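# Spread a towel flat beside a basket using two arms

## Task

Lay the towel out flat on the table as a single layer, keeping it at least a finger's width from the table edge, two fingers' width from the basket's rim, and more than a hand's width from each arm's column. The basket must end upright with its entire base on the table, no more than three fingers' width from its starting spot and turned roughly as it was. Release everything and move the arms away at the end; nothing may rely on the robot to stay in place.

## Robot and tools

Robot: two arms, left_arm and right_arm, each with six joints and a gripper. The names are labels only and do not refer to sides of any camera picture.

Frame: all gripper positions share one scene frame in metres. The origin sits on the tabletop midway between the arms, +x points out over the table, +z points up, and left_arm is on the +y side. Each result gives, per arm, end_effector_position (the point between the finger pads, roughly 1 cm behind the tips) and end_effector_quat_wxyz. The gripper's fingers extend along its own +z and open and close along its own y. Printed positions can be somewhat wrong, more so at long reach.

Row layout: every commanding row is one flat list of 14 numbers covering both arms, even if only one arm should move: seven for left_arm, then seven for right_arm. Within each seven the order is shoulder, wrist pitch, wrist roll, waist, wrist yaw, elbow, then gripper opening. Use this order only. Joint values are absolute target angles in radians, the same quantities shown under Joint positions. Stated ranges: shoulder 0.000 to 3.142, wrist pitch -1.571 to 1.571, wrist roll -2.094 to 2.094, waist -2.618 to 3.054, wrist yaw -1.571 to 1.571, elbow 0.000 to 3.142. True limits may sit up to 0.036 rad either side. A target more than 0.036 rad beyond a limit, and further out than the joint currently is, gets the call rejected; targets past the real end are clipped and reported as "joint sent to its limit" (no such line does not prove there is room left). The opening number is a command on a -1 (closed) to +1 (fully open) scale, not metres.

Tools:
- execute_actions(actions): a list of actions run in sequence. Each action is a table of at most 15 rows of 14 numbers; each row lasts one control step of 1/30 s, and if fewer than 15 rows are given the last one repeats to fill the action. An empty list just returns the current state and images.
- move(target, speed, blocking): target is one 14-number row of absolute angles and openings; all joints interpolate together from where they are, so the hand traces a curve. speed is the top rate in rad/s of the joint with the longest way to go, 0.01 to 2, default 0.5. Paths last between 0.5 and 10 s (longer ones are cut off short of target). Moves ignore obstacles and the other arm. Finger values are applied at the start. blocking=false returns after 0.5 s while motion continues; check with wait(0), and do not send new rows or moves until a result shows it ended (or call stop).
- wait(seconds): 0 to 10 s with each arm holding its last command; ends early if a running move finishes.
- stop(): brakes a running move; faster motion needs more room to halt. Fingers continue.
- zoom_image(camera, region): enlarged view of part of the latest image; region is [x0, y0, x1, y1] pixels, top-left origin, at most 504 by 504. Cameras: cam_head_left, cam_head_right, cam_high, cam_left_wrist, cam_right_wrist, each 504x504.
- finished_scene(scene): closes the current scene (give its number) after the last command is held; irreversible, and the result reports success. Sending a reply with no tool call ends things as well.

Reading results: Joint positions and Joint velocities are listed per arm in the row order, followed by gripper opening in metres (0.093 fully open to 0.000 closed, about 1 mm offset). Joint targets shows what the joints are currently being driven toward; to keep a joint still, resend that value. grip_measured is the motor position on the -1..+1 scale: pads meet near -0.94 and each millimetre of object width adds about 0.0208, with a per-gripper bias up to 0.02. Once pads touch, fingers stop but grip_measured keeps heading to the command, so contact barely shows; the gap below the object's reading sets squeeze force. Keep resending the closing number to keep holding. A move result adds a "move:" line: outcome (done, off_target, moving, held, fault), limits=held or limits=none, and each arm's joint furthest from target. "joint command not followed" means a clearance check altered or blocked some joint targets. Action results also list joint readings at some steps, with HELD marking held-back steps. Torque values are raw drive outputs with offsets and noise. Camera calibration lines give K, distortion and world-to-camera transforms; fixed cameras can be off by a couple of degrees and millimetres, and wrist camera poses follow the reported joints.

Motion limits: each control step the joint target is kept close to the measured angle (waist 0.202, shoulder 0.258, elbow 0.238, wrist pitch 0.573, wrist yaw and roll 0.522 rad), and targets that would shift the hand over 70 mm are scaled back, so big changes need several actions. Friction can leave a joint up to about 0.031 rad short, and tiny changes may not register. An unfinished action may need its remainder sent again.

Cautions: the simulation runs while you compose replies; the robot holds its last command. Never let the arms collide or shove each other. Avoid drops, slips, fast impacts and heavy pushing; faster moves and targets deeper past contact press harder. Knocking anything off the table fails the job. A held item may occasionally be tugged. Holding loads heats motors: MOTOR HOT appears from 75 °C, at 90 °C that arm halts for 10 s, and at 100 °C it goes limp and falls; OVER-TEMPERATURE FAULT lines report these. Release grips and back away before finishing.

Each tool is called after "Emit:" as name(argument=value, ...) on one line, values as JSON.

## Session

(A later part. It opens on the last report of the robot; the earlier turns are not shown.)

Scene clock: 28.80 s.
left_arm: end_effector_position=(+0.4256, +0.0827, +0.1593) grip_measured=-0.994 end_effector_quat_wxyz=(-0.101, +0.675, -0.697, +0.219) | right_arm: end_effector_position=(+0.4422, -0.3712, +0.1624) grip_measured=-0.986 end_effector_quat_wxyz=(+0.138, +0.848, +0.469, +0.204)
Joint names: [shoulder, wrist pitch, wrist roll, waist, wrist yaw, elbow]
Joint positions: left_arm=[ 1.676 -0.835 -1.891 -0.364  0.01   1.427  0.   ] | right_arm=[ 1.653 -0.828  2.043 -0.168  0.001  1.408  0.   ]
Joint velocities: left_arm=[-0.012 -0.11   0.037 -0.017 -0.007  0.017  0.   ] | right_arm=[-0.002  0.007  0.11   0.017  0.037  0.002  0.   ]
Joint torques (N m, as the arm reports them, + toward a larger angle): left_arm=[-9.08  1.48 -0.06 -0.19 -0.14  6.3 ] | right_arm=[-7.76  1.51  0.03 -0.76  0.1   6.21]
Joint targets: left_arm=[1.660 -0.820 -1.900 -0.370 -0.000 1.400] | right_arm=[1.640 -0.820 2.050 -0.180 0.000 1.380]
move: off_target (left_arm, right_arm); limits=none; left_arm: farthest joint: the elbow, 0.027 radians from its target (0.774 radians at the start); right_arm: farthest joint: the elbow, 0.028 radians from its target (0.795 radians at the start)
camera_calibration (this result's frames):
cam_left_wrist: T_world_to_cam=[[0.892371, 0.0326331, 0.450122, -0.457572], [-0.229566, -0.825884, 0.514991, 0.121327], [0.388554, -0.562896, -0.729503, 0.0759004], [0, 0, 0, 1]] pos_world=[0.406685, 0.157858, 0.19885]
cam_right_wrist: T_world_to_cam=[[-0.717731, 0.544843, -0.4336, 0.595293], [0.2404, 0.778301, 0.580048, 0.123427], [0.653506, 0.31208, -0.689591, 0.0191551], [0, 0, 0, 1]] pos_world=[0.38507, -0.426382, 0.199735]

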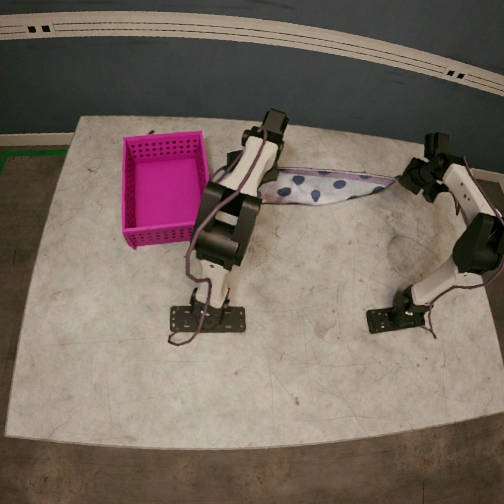

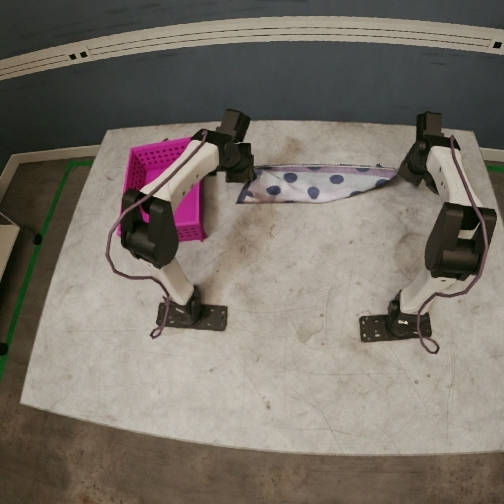

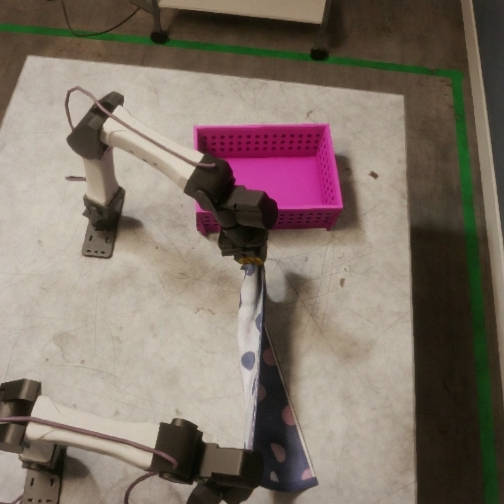

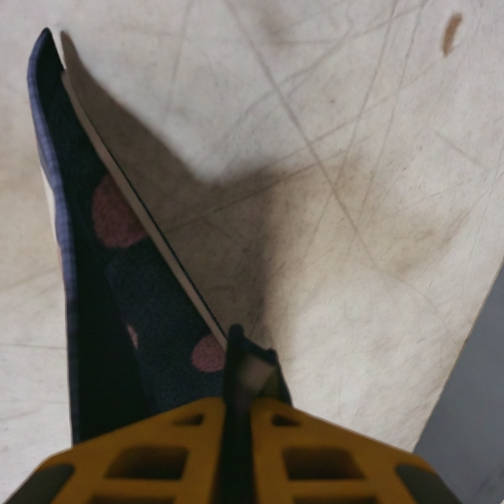

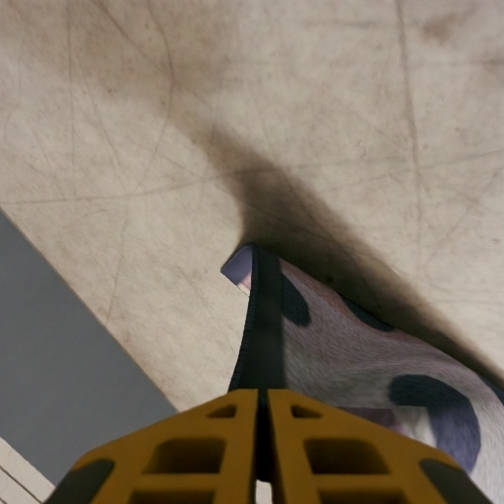

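Emit:
move(target=[1.5,-1.05,0.5,-0.68,0,1.13,-1,1.64,-1.06,2.05,-0.25,0,1.2,-1], speed=1.1)

Scene clock: 32.27 s.
left_arm: end_effector_position=(+0.2762, +0.0395, +0.1098) grip_measured=-0.994 end_effector_quat_wxyz=(+0.096, +0.541, +0.836, -0.013) | right_arm: end_effector_position=(+0.3427, -0.3843, +0.0893) grip_measured=-0.986 end_effector_quat_wxyz=(+0.028, +0.890, +0.453, +0.038)
Joint names: [shoulder, wrist pitch, wrist roll, waist, wrist yaw, elbow]
Joint positions: left_arm=[ 1.516 -1.021  0.49  -0.673  0.01   1.159  0.   ] | right_arm=[ 1.653 -1.054  2.043 -0.238  0.001  1.229  0.   ]
Joint velocities: left_arm=[-0.012 -0.066 -0.037  0.007 -0.007 -0.017  0.   ] | right_arm=[ 0.007 -0.022 -0.051  0.007  0.022  0.002  0.   ]
Joint torques (N m, as the arm reports them, + toward a larger angle): left_arm=[-7.04  0.47  0.14 -0.31 -0.06  5.62] | right_arm=[-6.98  0.52  0.05 -0.73  0.12  5.22]
Joint targets: left_arm=[1.500 -1.050 0.500 -0.680 0.000 1.130] | right_arm=[1.640 -1.060 2.050 -0.250 0.000 1.200]
move: off_target (left_arm, right_arm); limits=none; left_arm: farthest joint: the elbow, 0.029 radians from its target (0.297 radians at the start); right_arm: farthest joint: the elbow, 0.029 radians from its target (0.208 radians at the start)
camera_calibration (this result's frames):
cam_left_wrist: T_world_to_cam=[[-0.899244, -0.432783, -0.0637076, 0.269071], [-0.434296, 0.865801, 0.248548, 0.0957899], [-0.0524091, 0.251173, -0.966522, 0.189166], [0, 0, 0, 1]] pos_world=[0.293476, -0.0139986, 0.176166]
cam_right_wrist: T_world_to_cam=[[-0.785654, 0.610647, -0.0992857, 0.51808], [0.505485, 0.726131, 0.466067, 0.0992653], [0.356697, 0.31598, -0.879161, 0.158014], [0, 0, 0, 1]] pos_world=[0.300491, -0.438373, 0.144093]

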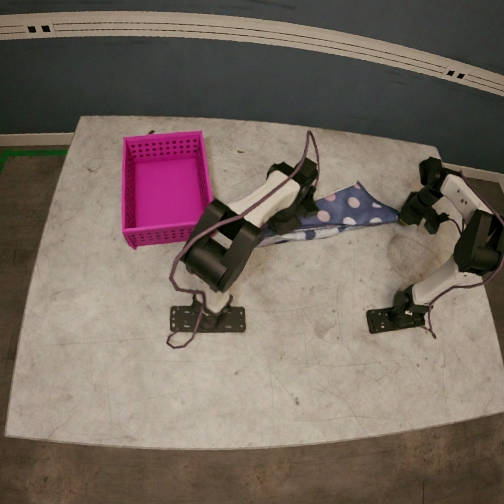

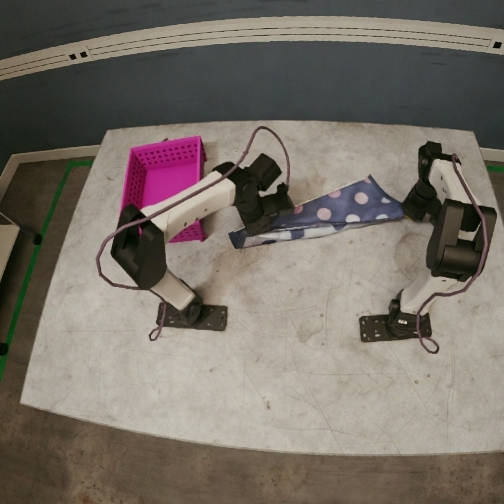

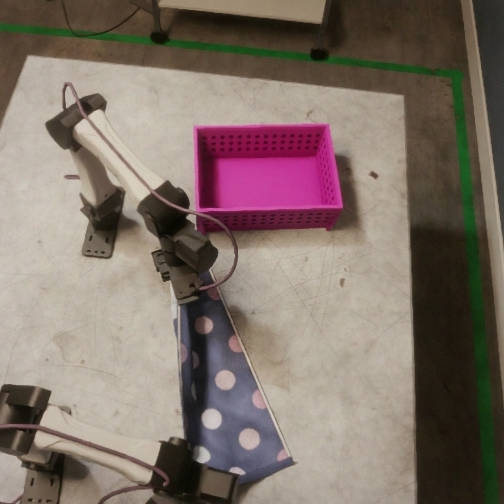

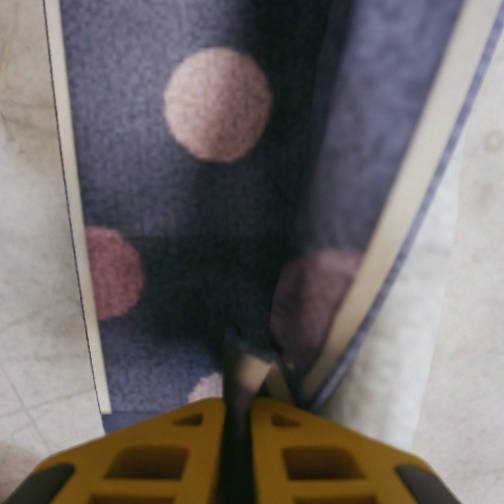

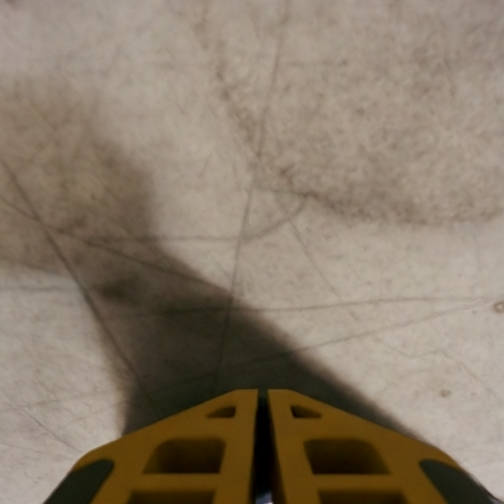

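Emit:
move(target=[1.58,-1.0,0.1,-1.22,0,0.99,-1,1.76,-0.92,2.05,-0.3,0,1.09,-1], speed=0.35)

Scene clock: 36.13 s.
left_arm: end_effector_position=(+0.1343, -0.0223, +0.0603) grip_measured=-0.994 end_effector_quat_wxyz=(+0.012, +0.606, +0.795, -0.010) | right_arm: end_effector_position=(+0.3271, -0.3967, +0.0362) grip_measured=-0.986 end_effector_quat_wxyz=(+0.000, +0.902, +0.431, +0.001)
Joint names: [shoulder, wrist pitch, wrist roll, waist, wrist yaw, elbow]
Joint positions: left_arm=[ 1.562 -0.998  0.106 -1.212  0.004  1.021  0.   ] | right_arm=[ 1.743 -0.943  2.043 -0.288 -0.     1.117  0.   ]
Joint velocities: left_arm=[ 0.007 -0.022  0.066 -0.002 -0.037  0.002  0.   ] | right_arm=[ 0.002  0.007 -0.007  0.007  0.081  0.007  0.   ]
Joint torques (N m, as the arm reports them, + toward a larger angle): left_arm=[-4.73  0.44  0.01 -0.3  -0.02  4.83] | right_arm=[-5.34  0.61  0.05 -0.77  0.13  4.88]
Joint targets: left_arm=[1.580 -1.000 0.100 -1.220 -0.000 0.990] | right_arm=[1.760 -0.920 2.050 -0.300 -0.000 1.090]
move: off_target (left_arm, right_arm); limits=none; left_arm: farthest joint: the elbow, 0.031 radians from its target (0.169 radians at the start); right_arm: farthest joint: the elbow, 0.027 radians from its target (0.139 radians at the start)
camera_calibration (this result's frames):
cam_left_wrist: T_world_to_cam=[[-0.958203, -0.285659, 0.0157004, 0.11793], [-0.25761, 0.885384, 0.386951, 0.0683455], [-0.124437, 0.366733, -0.921966, 0.158972], [0, 0, 0, 1]] pos_world=[0.150389, -0.0851245, 0.118269]
cam_right_wrist: T_world_to_cam=[[-0.759491, 0.650275, -0.0177843, 0.512391], [0.581429, 0.690835, 0.429752, 0.103369], [0.291743, 0.316053, -0.902772, 0.142893], [0, 0, 0, 1]] pos_world=[0.287367, -0.449768, 0.0936887]

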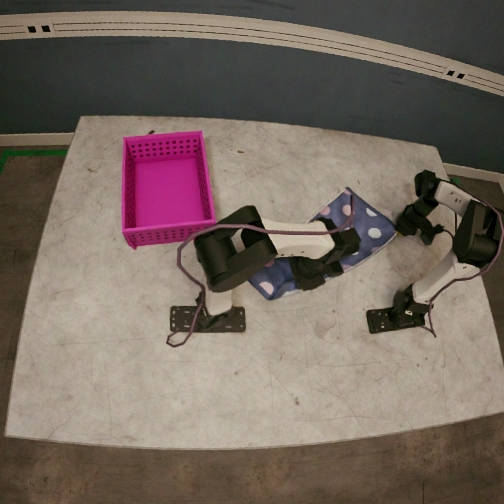

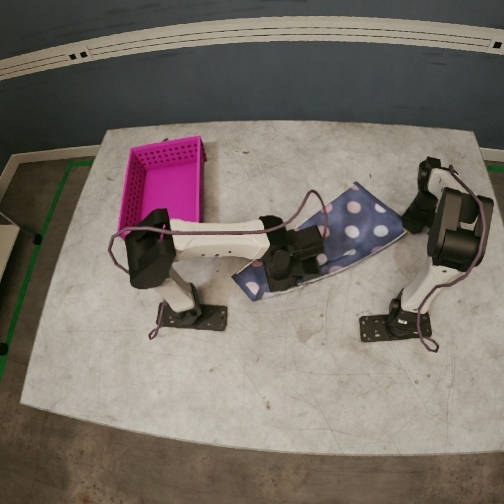

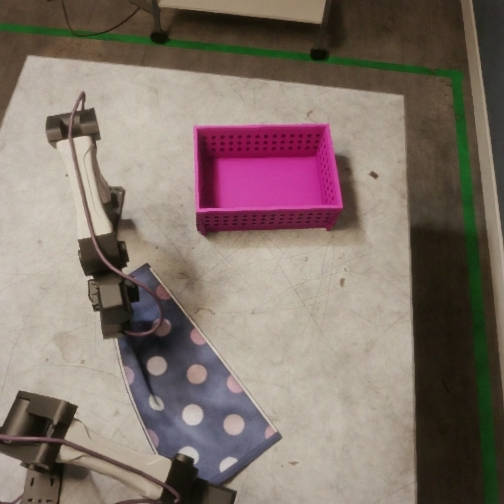

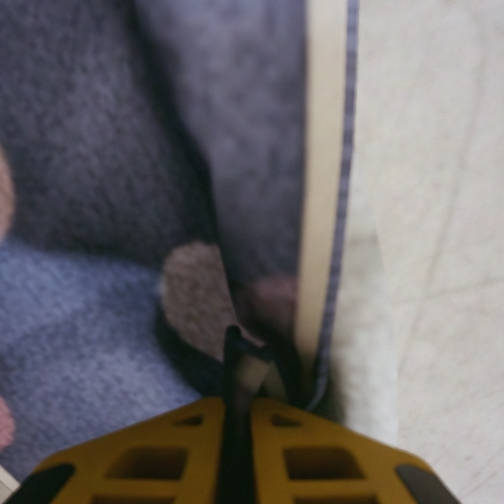

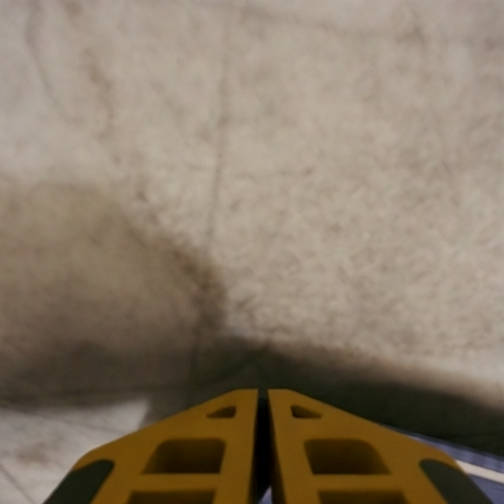

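Emit:
move(target=[1.56,-1.0,0.5,-1.52,0,1.03,-1,1.8,-0.92,2.05,-0.3,0,1.09,-1], speed=0.8)

Emit:
execute_actions(actions=[[[1.56,-1.0,0.5,-1.55,0,1.03,0.3,1.8,-0.92,2.05,-0.3,0,1.09,0.2]]])

Emit:
move(target=[1.1,-1.2,0.3,-1.9,0,1.0,0.3,1.5,-1.2,1.0,-0.6,0,1.3,0.2], speed=1)

Scene clock: 37.93 s.
left_arm: end_effector_position=(+0.0629, -0.0476, +0.0607) grip_measured=-0.994 end_effector_quat_wxyz=(+0.034, +0.835, +0.549, -0.006) | right_arm: end_effector_position=(+0.3200, -0.3922, +0.0250) grip_measured=-0.986 end_effector_quat_wxyz=(-0.025, +0.902, +0.431, -0.018)
Joint names: [shoulder, wrist pitch, wrist roll, waist, wrist yaw, elbow]
Joint positions: left_arm=[ 1.562 -0.964  0.486 -1.508 -0.022  1.021  0.   ] | right_arm=[ 1.784 -0.962  2.043 -0.288 -0.018  1.117  0.   ]
Joint velocities: left_arm=[-0.012  0.051  0.022 -0.012  0.007 -0.002  0.   ] | right_arm=[-0.012  0.007 -0.051  0.007 -0.022  0.002  0.   ]
Joint torques (N m, as the arm reports them, + toward a larger angle): left_arm=[-6.16  0.18  0.21 -0.79  0.28  8.27] | right_arm=[-5.59  0.68  0.05 -0.77  0.32  4.62]
Joint targets: left_arm=[1.560 -1.000 0.500 -1.520 0.000 1.030] | right_arm=[1.800 -0.920 2.050 -0.300 -0.000 1.090]
move: off_target (left_arm, right_arm); limits=none; left_arm: farthest joint: the wrist pitch, 0.036 radians from its target (0.002 radians at the start); right_arm: farthest joint: the wrist pitch, 0.042 radians from its target (0.023 radians at the start)
camera_calibration (this result's frames):
cam_left_wrist: T_world_to_cam=[[-0.926581, 0.37454, -0.0341675, 0.0747297], [0.33629, 0.865764, 0.370622, 0.0349043], [0.168394, 0.331921, -0.928155, 0.140081], [0, 0, 0, 1]] pos_world=[0.0339163, -0.104704, 0.119634]
cam_right_wrist: T_world_to_cam=[[-0.758468, 0.65028, 0.043155, 0.501957], [0.605073, 0.678046, 0.417301, 0.0969497], [0.242101, 0.342622, -0.907743, 0.159879], [0, 0, 0, 1]] pos_world=[0.28335, -0.446927, 0.0830097]

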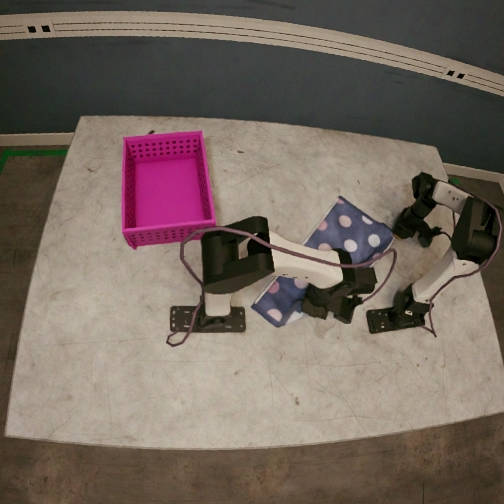

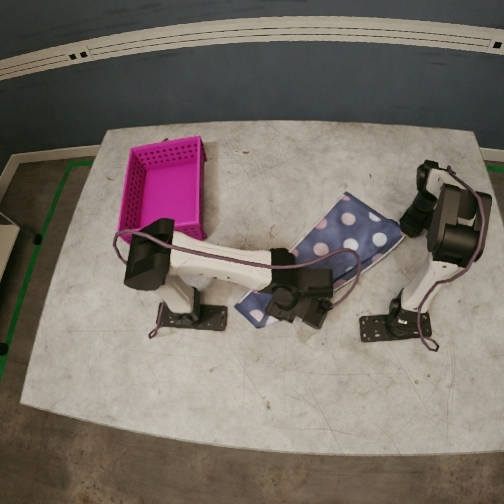

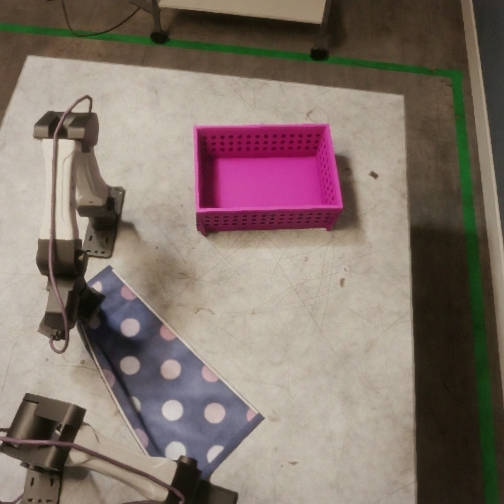

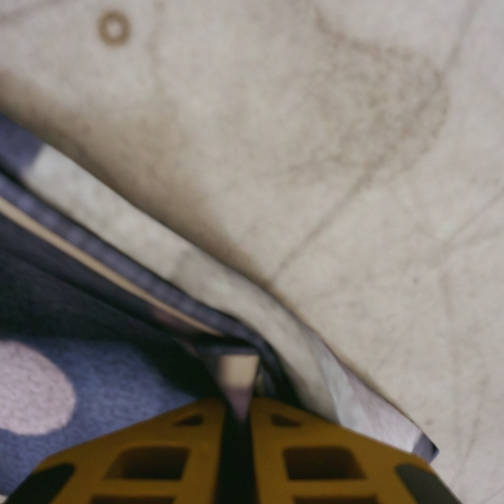

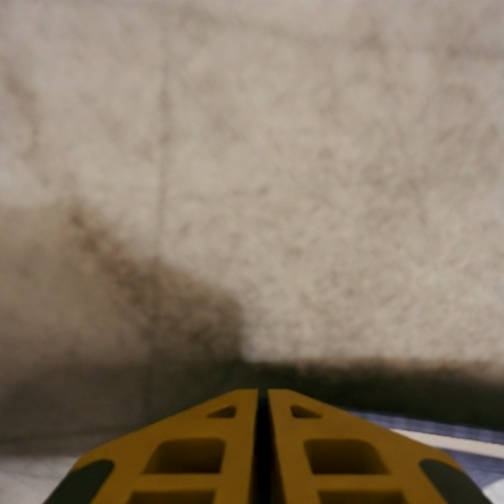

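Scene clock: 38.43 s.
left_arm: end_effector_position=(+0.0505, -0.0445, +0.0605) grip_measured=+0.299 end_effector_quat_wxyz=(+0.023, +0.847, +0.531, -0.008) | right_arm: end_effector_position=(+0.3272, -0.3954, +0.0246) grip_measured=+0.199 end_effector_quat_wxyz=(-0.013, +0.903, +0.430, -0.007)
Joint names: [shoulder, wrist pitch, wrist roll, waist, wrist yaw, elbow]
Joint positions: left_arm=[ 1.562 -0.98   0.492 -1.544 -0.009  1.021  0.06 ] | right_arm=[ 1.784 -0.93   2.043 -0.29  -0.012  1.117  0.055]
Joint velocities: left_arm=[-0.002  0.037 -0.066 -0.012 -0.022 -0.007 -0.001] | right_arm=[ 0.002  0.037  0.022  0.002  0.007 -0.012 -0.001]
Joint torques (N m, as the arm reports them, + toward a larger angle): left_arm=[-6.06  0.32  0.13 -0.3   0.13  8.2 ] | right_arm=[-5.69  0.42  0.05 -0.57  0.29  4.68]
Joint targets: left_arm=[1.560 -1.000 0.500 -1.550 -0.000 1.030] | right_arm=[1.800 -0.920 2.050 -0.300 0.000 1.090]
Step readings (joint positions):
0: left_arm=[1.562 -0.964 0.486 -1.508 -0.022 1.021] | right_arm=[1.784 -0.962 2.043 -0.288 -0.018 1.117]
1: left_arm=[1.562 -0.964 0.486 -1.511 -0.024 1.021] | right_arm=[1.784 -0.962 2.043 -0.288 -0.018 1.117]
2: left_arm=[1.562 -0.964 0.487 -1.519 -0.024 1.021] | right_arm=[1.784 -0.960 2.043 -0.288 -0.017 1.117]
4: left_arm=[1.562 -0.968 0.489 -1.536 -0.017 1.021] | right_arm=[1.784 -0.948 2.043 -0.289 -0.015 1.117]
8: left_arm=[1.562 -0.976 0.491 -1.544 -0.010 1.021] | right_arm=[1.784 -0.936 2.043 -0.290 -0.013 1.117]
15: Joint positions above
camera_calibration (this result's frames):
cam_left_wrist: T_world_to_cam=[[-0.909919, 0.414508, -0.0151665, 0.061903], [0.378379, 0.84448, 0.379056, 0.0328478], [0.169929, 0.339172, -0.92525, 0.140942], [0, 0, 0, 1]] pos_world=[0.0199476, -0.101202, 0.118895]
cam_right_wrist: T_world_to_cam=[[-0.757972, 0.65217, 0.0123193, 0.510909], [0.593726, 0.68198, 0.427075, 0.0999051], [0.270124, 0.331025, -0.904132, 0.145066], [0, 0, 0, 1]] pos_world=[0.288753, -0.449353, 0.0821977]

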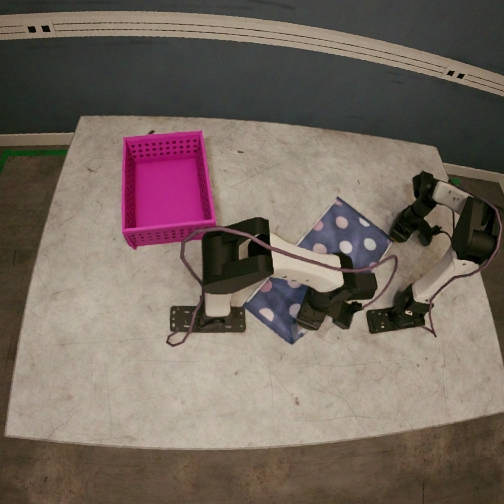

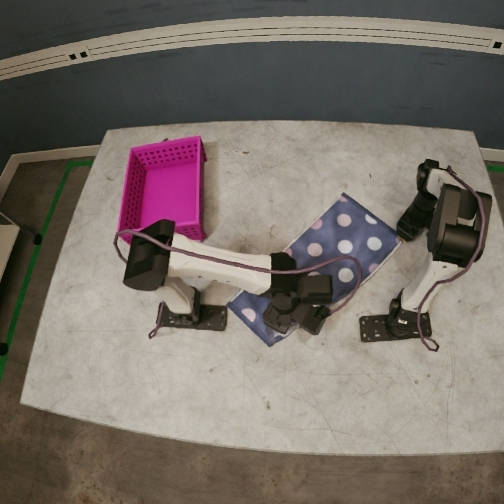

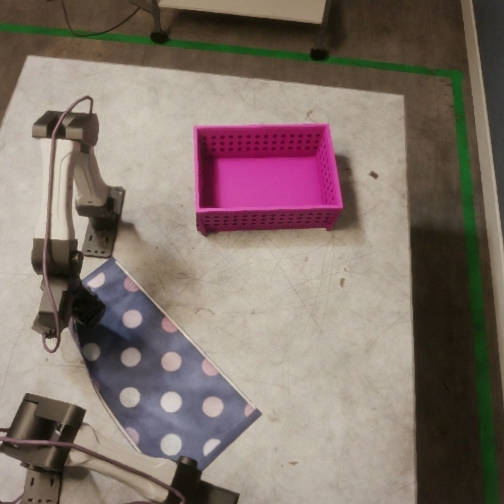

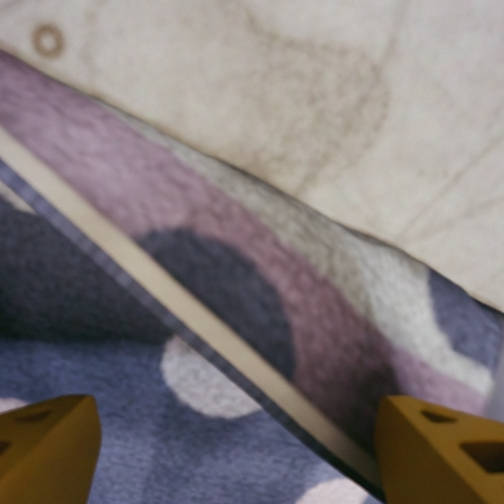

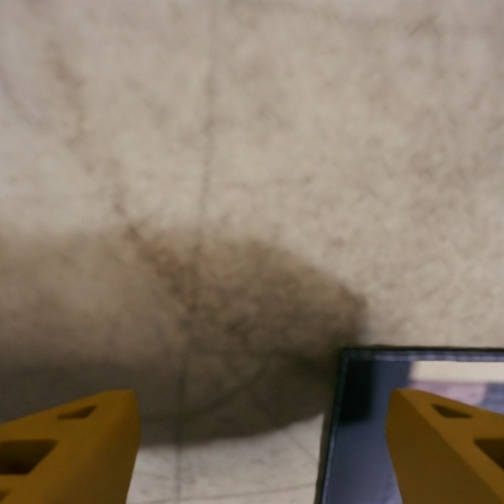

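Scene clock: 40.43 s.
left_arm: end_effector_position=(-0.0286, +0.0118, +0.1562) grip_measured=+0.299 end_effector_quat_wxyz=(+0.108, +0.877, +0.456, -0.104) | right_arm: end_effector_position=(+0.2905, -0.4771, +0.1411) grip_measured=+0.199 end_effector_quat_wxyz=(+0.075, +0.686, +0.723, +0.024)
Joint names: [shoulder, wrist pitch, wrist roll, waist, wrist yaw, elbow]
Joint positions: left_arm=[ 1.111 -1.18   0.308 -1.891 -0.006  1.021  0.06 ] | right_arm=[ 1.506 -1.188  1.007 -0.592 -0.01   1.28   0.055]
Joint velocities: left_arm=[ 0.007 -0.125 -0.007  0.007  0.007 -0.007  0.001] | right_arm=[-0.007 -0.022 -0.051  0.002  0.022 -0.022  0.001]
Joint torques (N m, as the arm reports them, + toward a larger angle): left_arm=[-3.02  0.85 -0.02 -0.55  0.09  6.32] | right_arm=[-5.48  0.68 -0.08 -0.42  0.24  9.54]
Joint targets: left_arm=[1.100 -1.200 0.300 -1.900 0.000 1.000] | right_arm=[1.500 -1.200 1.000 -0.600 -0.000 1.300]
move: off_target (left_arm); limits=none; left_arm: farthest joint: the elbow, 0.021 radians from its target (0.021 radians at the start); right_arm: farthest joint: the elbow, 0.020 radians from its target (0.183 radians at the start)
camera_calibration (this result's frames):
cam_left_wrist: T_world_to_cam=[[-0.833764, 0.547094, -0.0743356, -0.0221099], [0.534366, 0.833474, 0.140619, 0.0208346], [0.138888, 0.0775204, -0.987269, 0.235748], [0, 0, 0, 1]] pos_world=[-0.0623104, -0.0235442, 0.228173]
cam_right_wrist: T_world_to_cam=[[-0.987325, -0.0302646, -0.155802, 0.299665], [-0.0850088, 0.929809, 0.35809, 0.45279], [0.134028, 0.366796, -0.920596, 0.346293], [0, 0, 0, 1]] pos_world=[0.287945, -0.538958, 0.203345]

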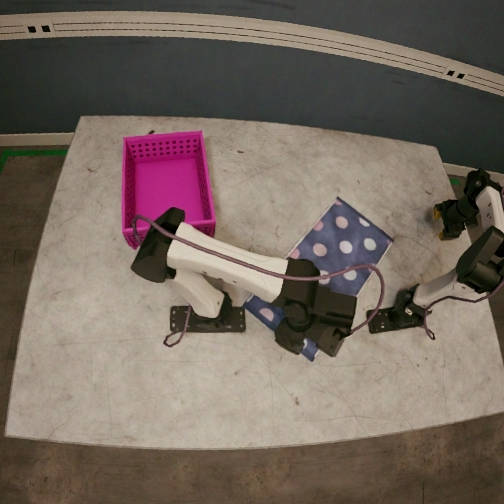

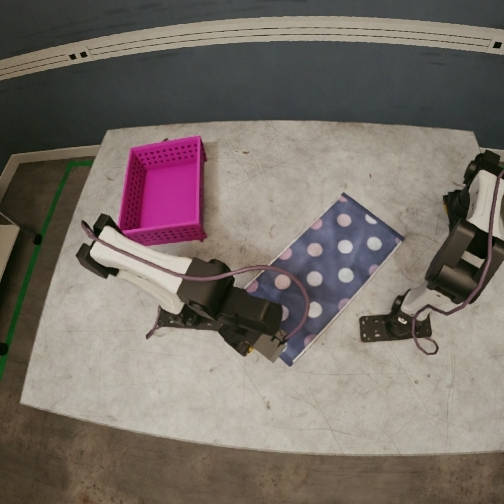

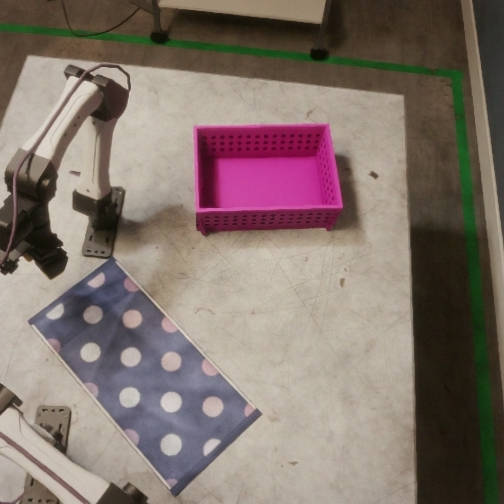

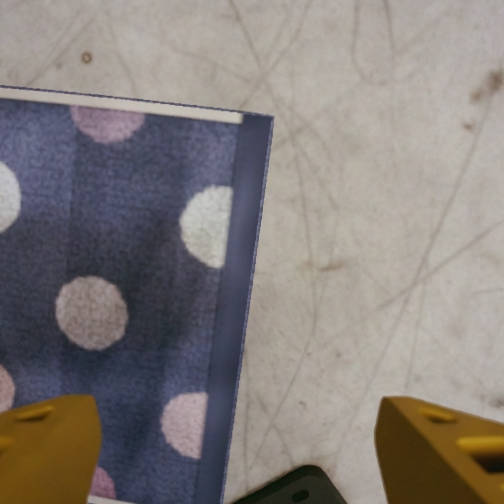

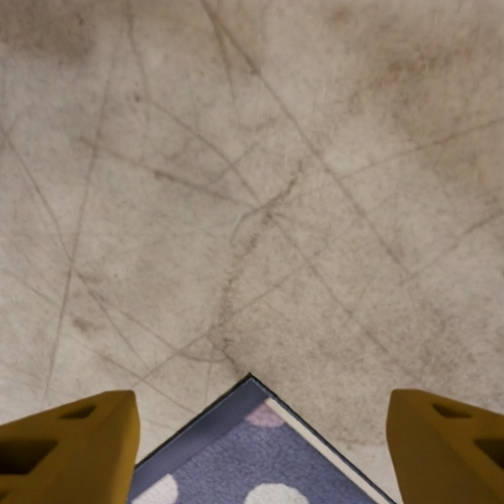

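Emit:
move(target=[0.8,-1.2,0.3,-2.3,0,0.9,0.3,1.85,-1.0,1.44,0.715,0,1.42,0.2], speed=1.1)

Emit:
move(target=[0.8,-1.2,0.3,-2.3,0,0.9,0.3,2.06,-0.93,1.44,0.715,0,1.42,0.2], speed=0.3)

Scene clock: 42.93 s.
left_arm: end_effector_position=(-0.0865, +0.0788, +0.1806) grip_measured=+0.299 end_effector_quat_wxyz=(+0.139, +0.931, +0.267, -0.206) | right_arm: end_effector_position=(+0.2888, -0.0722, +0.0781) grip_measured=+0.199 end_effector_quat_wxyz=(+0.026, +0.310, +0.949, +0.057)
Joint names: [shoulder, wrist pitch, wrist roll, waist, wrist yaw, elbow]
Joint positions: left_arm=[ 0.815 -1.181  0.307 -2.291 -0.004  0.929  0.06 ] | right_arm=[ 1.834 -1.007  1.433  0.719 -0.003  1.395  0.055]
Joint velocities: left_arm=[-0.007  0.081 -0.022 -0.012 -0.051 -0.012 -0.001] | right_arm=[-0.007  0.022 -0.037  0.002  0.051 -0.002 -0.001]
Joint torques (N m, as the arm reports them, + toward a larger angle): left_arm=[-1.12  1.23 -0.02 -0.45  0.06  5.55] | right_arm=[-6.7   0.78  0.03  0.01  0.18  9.77]
Joint targets: left_arm=[0.800 -1.200 0.300 -2.300 -0.000 0.900] | right_arm=[1.850 -1.000 1.440 0.715 0.000 1.420]
move: off_target (left_arm, right_arm); limits=none; left_arm: farthest joint: the elbow, 0.029 radians from its target (0.121 radians at the start); right_arm: farthest joint: the elbow, 0.025 radians from its target (0.140 radians at the start)
camera_calibration (this result's frames):
cam_left_wrist: T_world_to_cam=[[-0.56753, 0.81367, -0.125903, -0.0939053], [0.822915, 0.565545, -0.0545011, 0.0737902], [0.0268579, -0.134538, -0.990544, 0.270306], [0, 0, 0, 1]] pos_world=[-0.121277, 0.0710427, 0.259948]
cam_right_wrist: T_world_to_cam=[[-0.607042, -0.782181, -0.140328, 0.135088], [-0.753312, 0.51018, 0.415016, 0.257026], [-0.253025, 0.357643, -0.898927, 0.249365], [0, 0, 0, 1]] pos_world=[0.33872, -0.11465, 0.136448]

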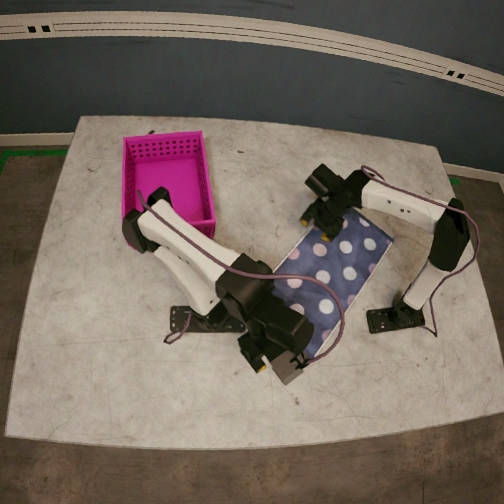

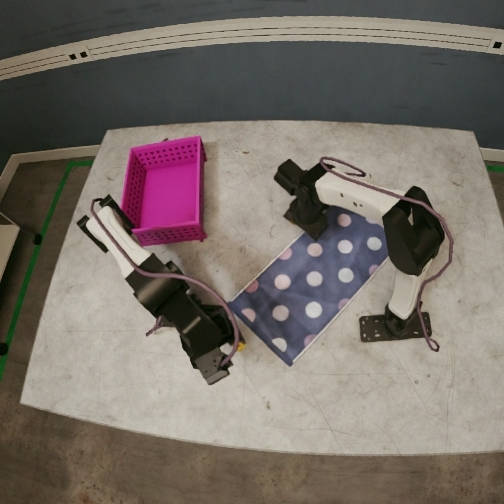

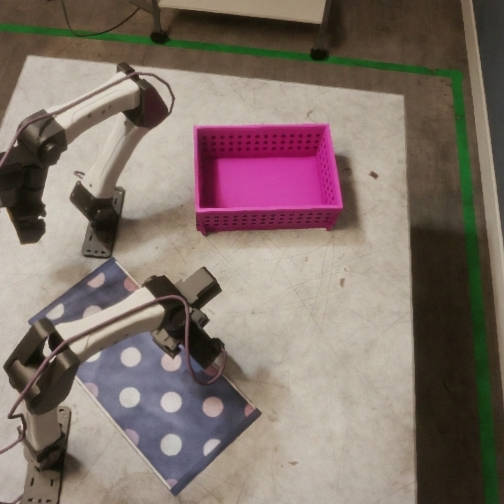

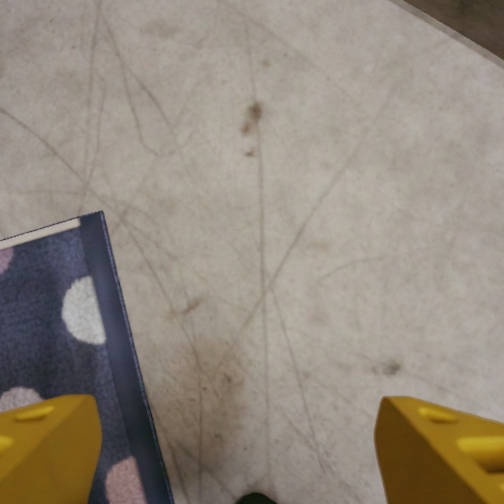

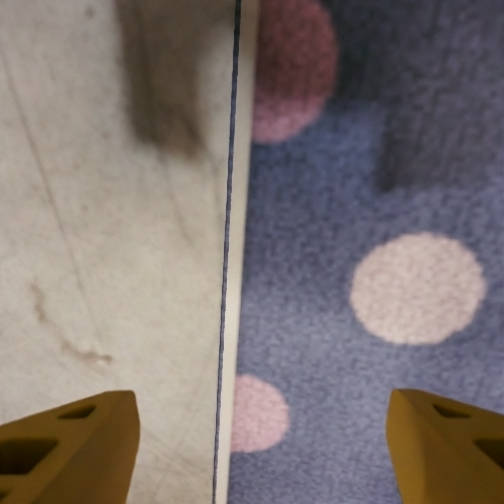

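Scene clock: 44.07 s.
left_arm: end_effector_position=(-0.0865, +0.0788, +0.1806) grip_measured=+0.299 end_effector_quat_wxyz=(+0.139, +0.931, +0.267, -0.206) | right_arm: end_effector_position=(+0.2912, -0.0697, +0.0131) grip_measured=+0.199 end_effector_quat_wxyz=(-0.002, +0.311, +0.950, -0.001)
Joint names: [shoulder, wrist pitch, wrist roll, waist, wrist yaw, elbow]
Joint positions: left_arm=[ 0.815 -1.181  0.307 -2.291 -0.004  0.929  0.06 ] | right_arm=[ 2.029 -0.95   1.433  0.719 -0.003  1.404  0.055]
Joint velocities: left_arm=[-0.017  0.037  0.022  0.002 -0.007 -0.002 -0.   ] | right_arm=[-0.002 -0.037 -0.022  0.002  0.037  0.002  0.001]
Joint torques (N m, as the arm reports them, + toward a larger angle): left_arm=[-1.18  1.24 -0.02 -0.49  0.08  5.68] | right_arm=[-6.9   0.62  0.06 -0.14  0.17  8.51]
Joint targets: left_arm=[0.800 -1.200 0.300 -2.300 0.000 0.900] | right_arm=[2.060 -0.930 1.440 0.715 0.000 1.420]
move: off_target (left_arm, right_arm); limits=none; left_arm: farthest joint: the elbow, 0.029 radians from its target (0.029 radians at the start); right_arm: farthest joint: the shoulder, 0.031 radians from its target (0.226 radians at the start)
camera_calibration (this result's frames):
cam_left_wrist: T_world_to_cam=[[-0.56753, 0.81367, -0.125903, -0.0939053], [0.822915, 0.565545, -0.0545011, 0.0737902], [0.0268579, -0.134538, -0.990544, 0.270306], [0, 0, 0, 1]] pos_world=[-0.121277, 0.0710427, 0.259948]
cam_right_wrist: T_world_to_cam=[[-0.613923, -0.789271, -0.0122513, 0.129242], [-0.715113, 0.549535, 0.432001, 0.27595], [-0.334233, 0.273976, -0.90179, 0.208517], [0, 0, 0, 1]] pos_world=[0.346373, -0.106766, 0.0704117]

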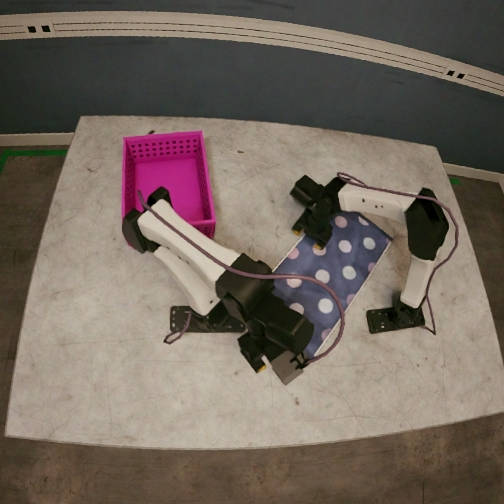

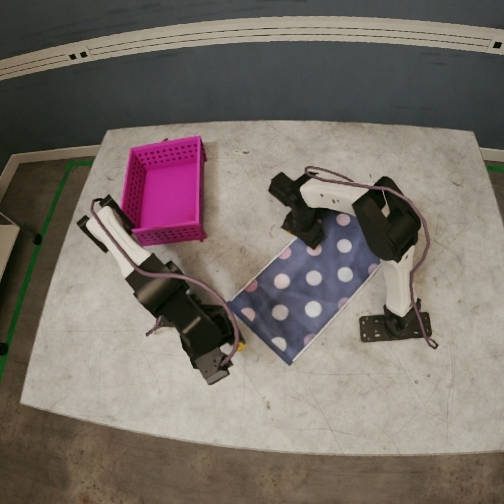

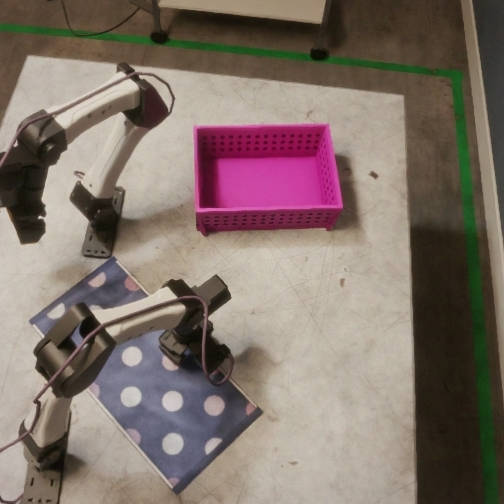

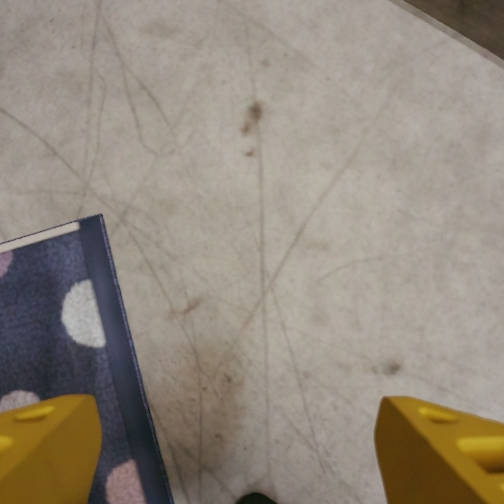

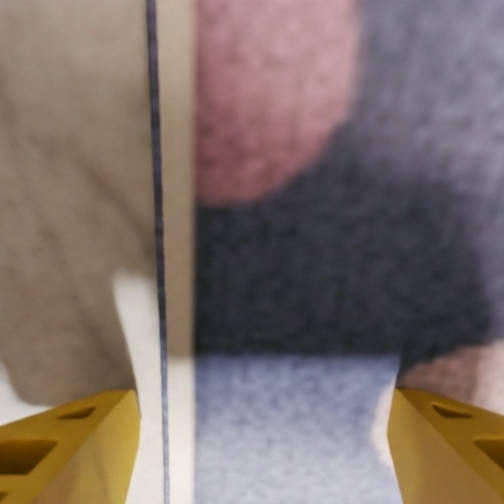

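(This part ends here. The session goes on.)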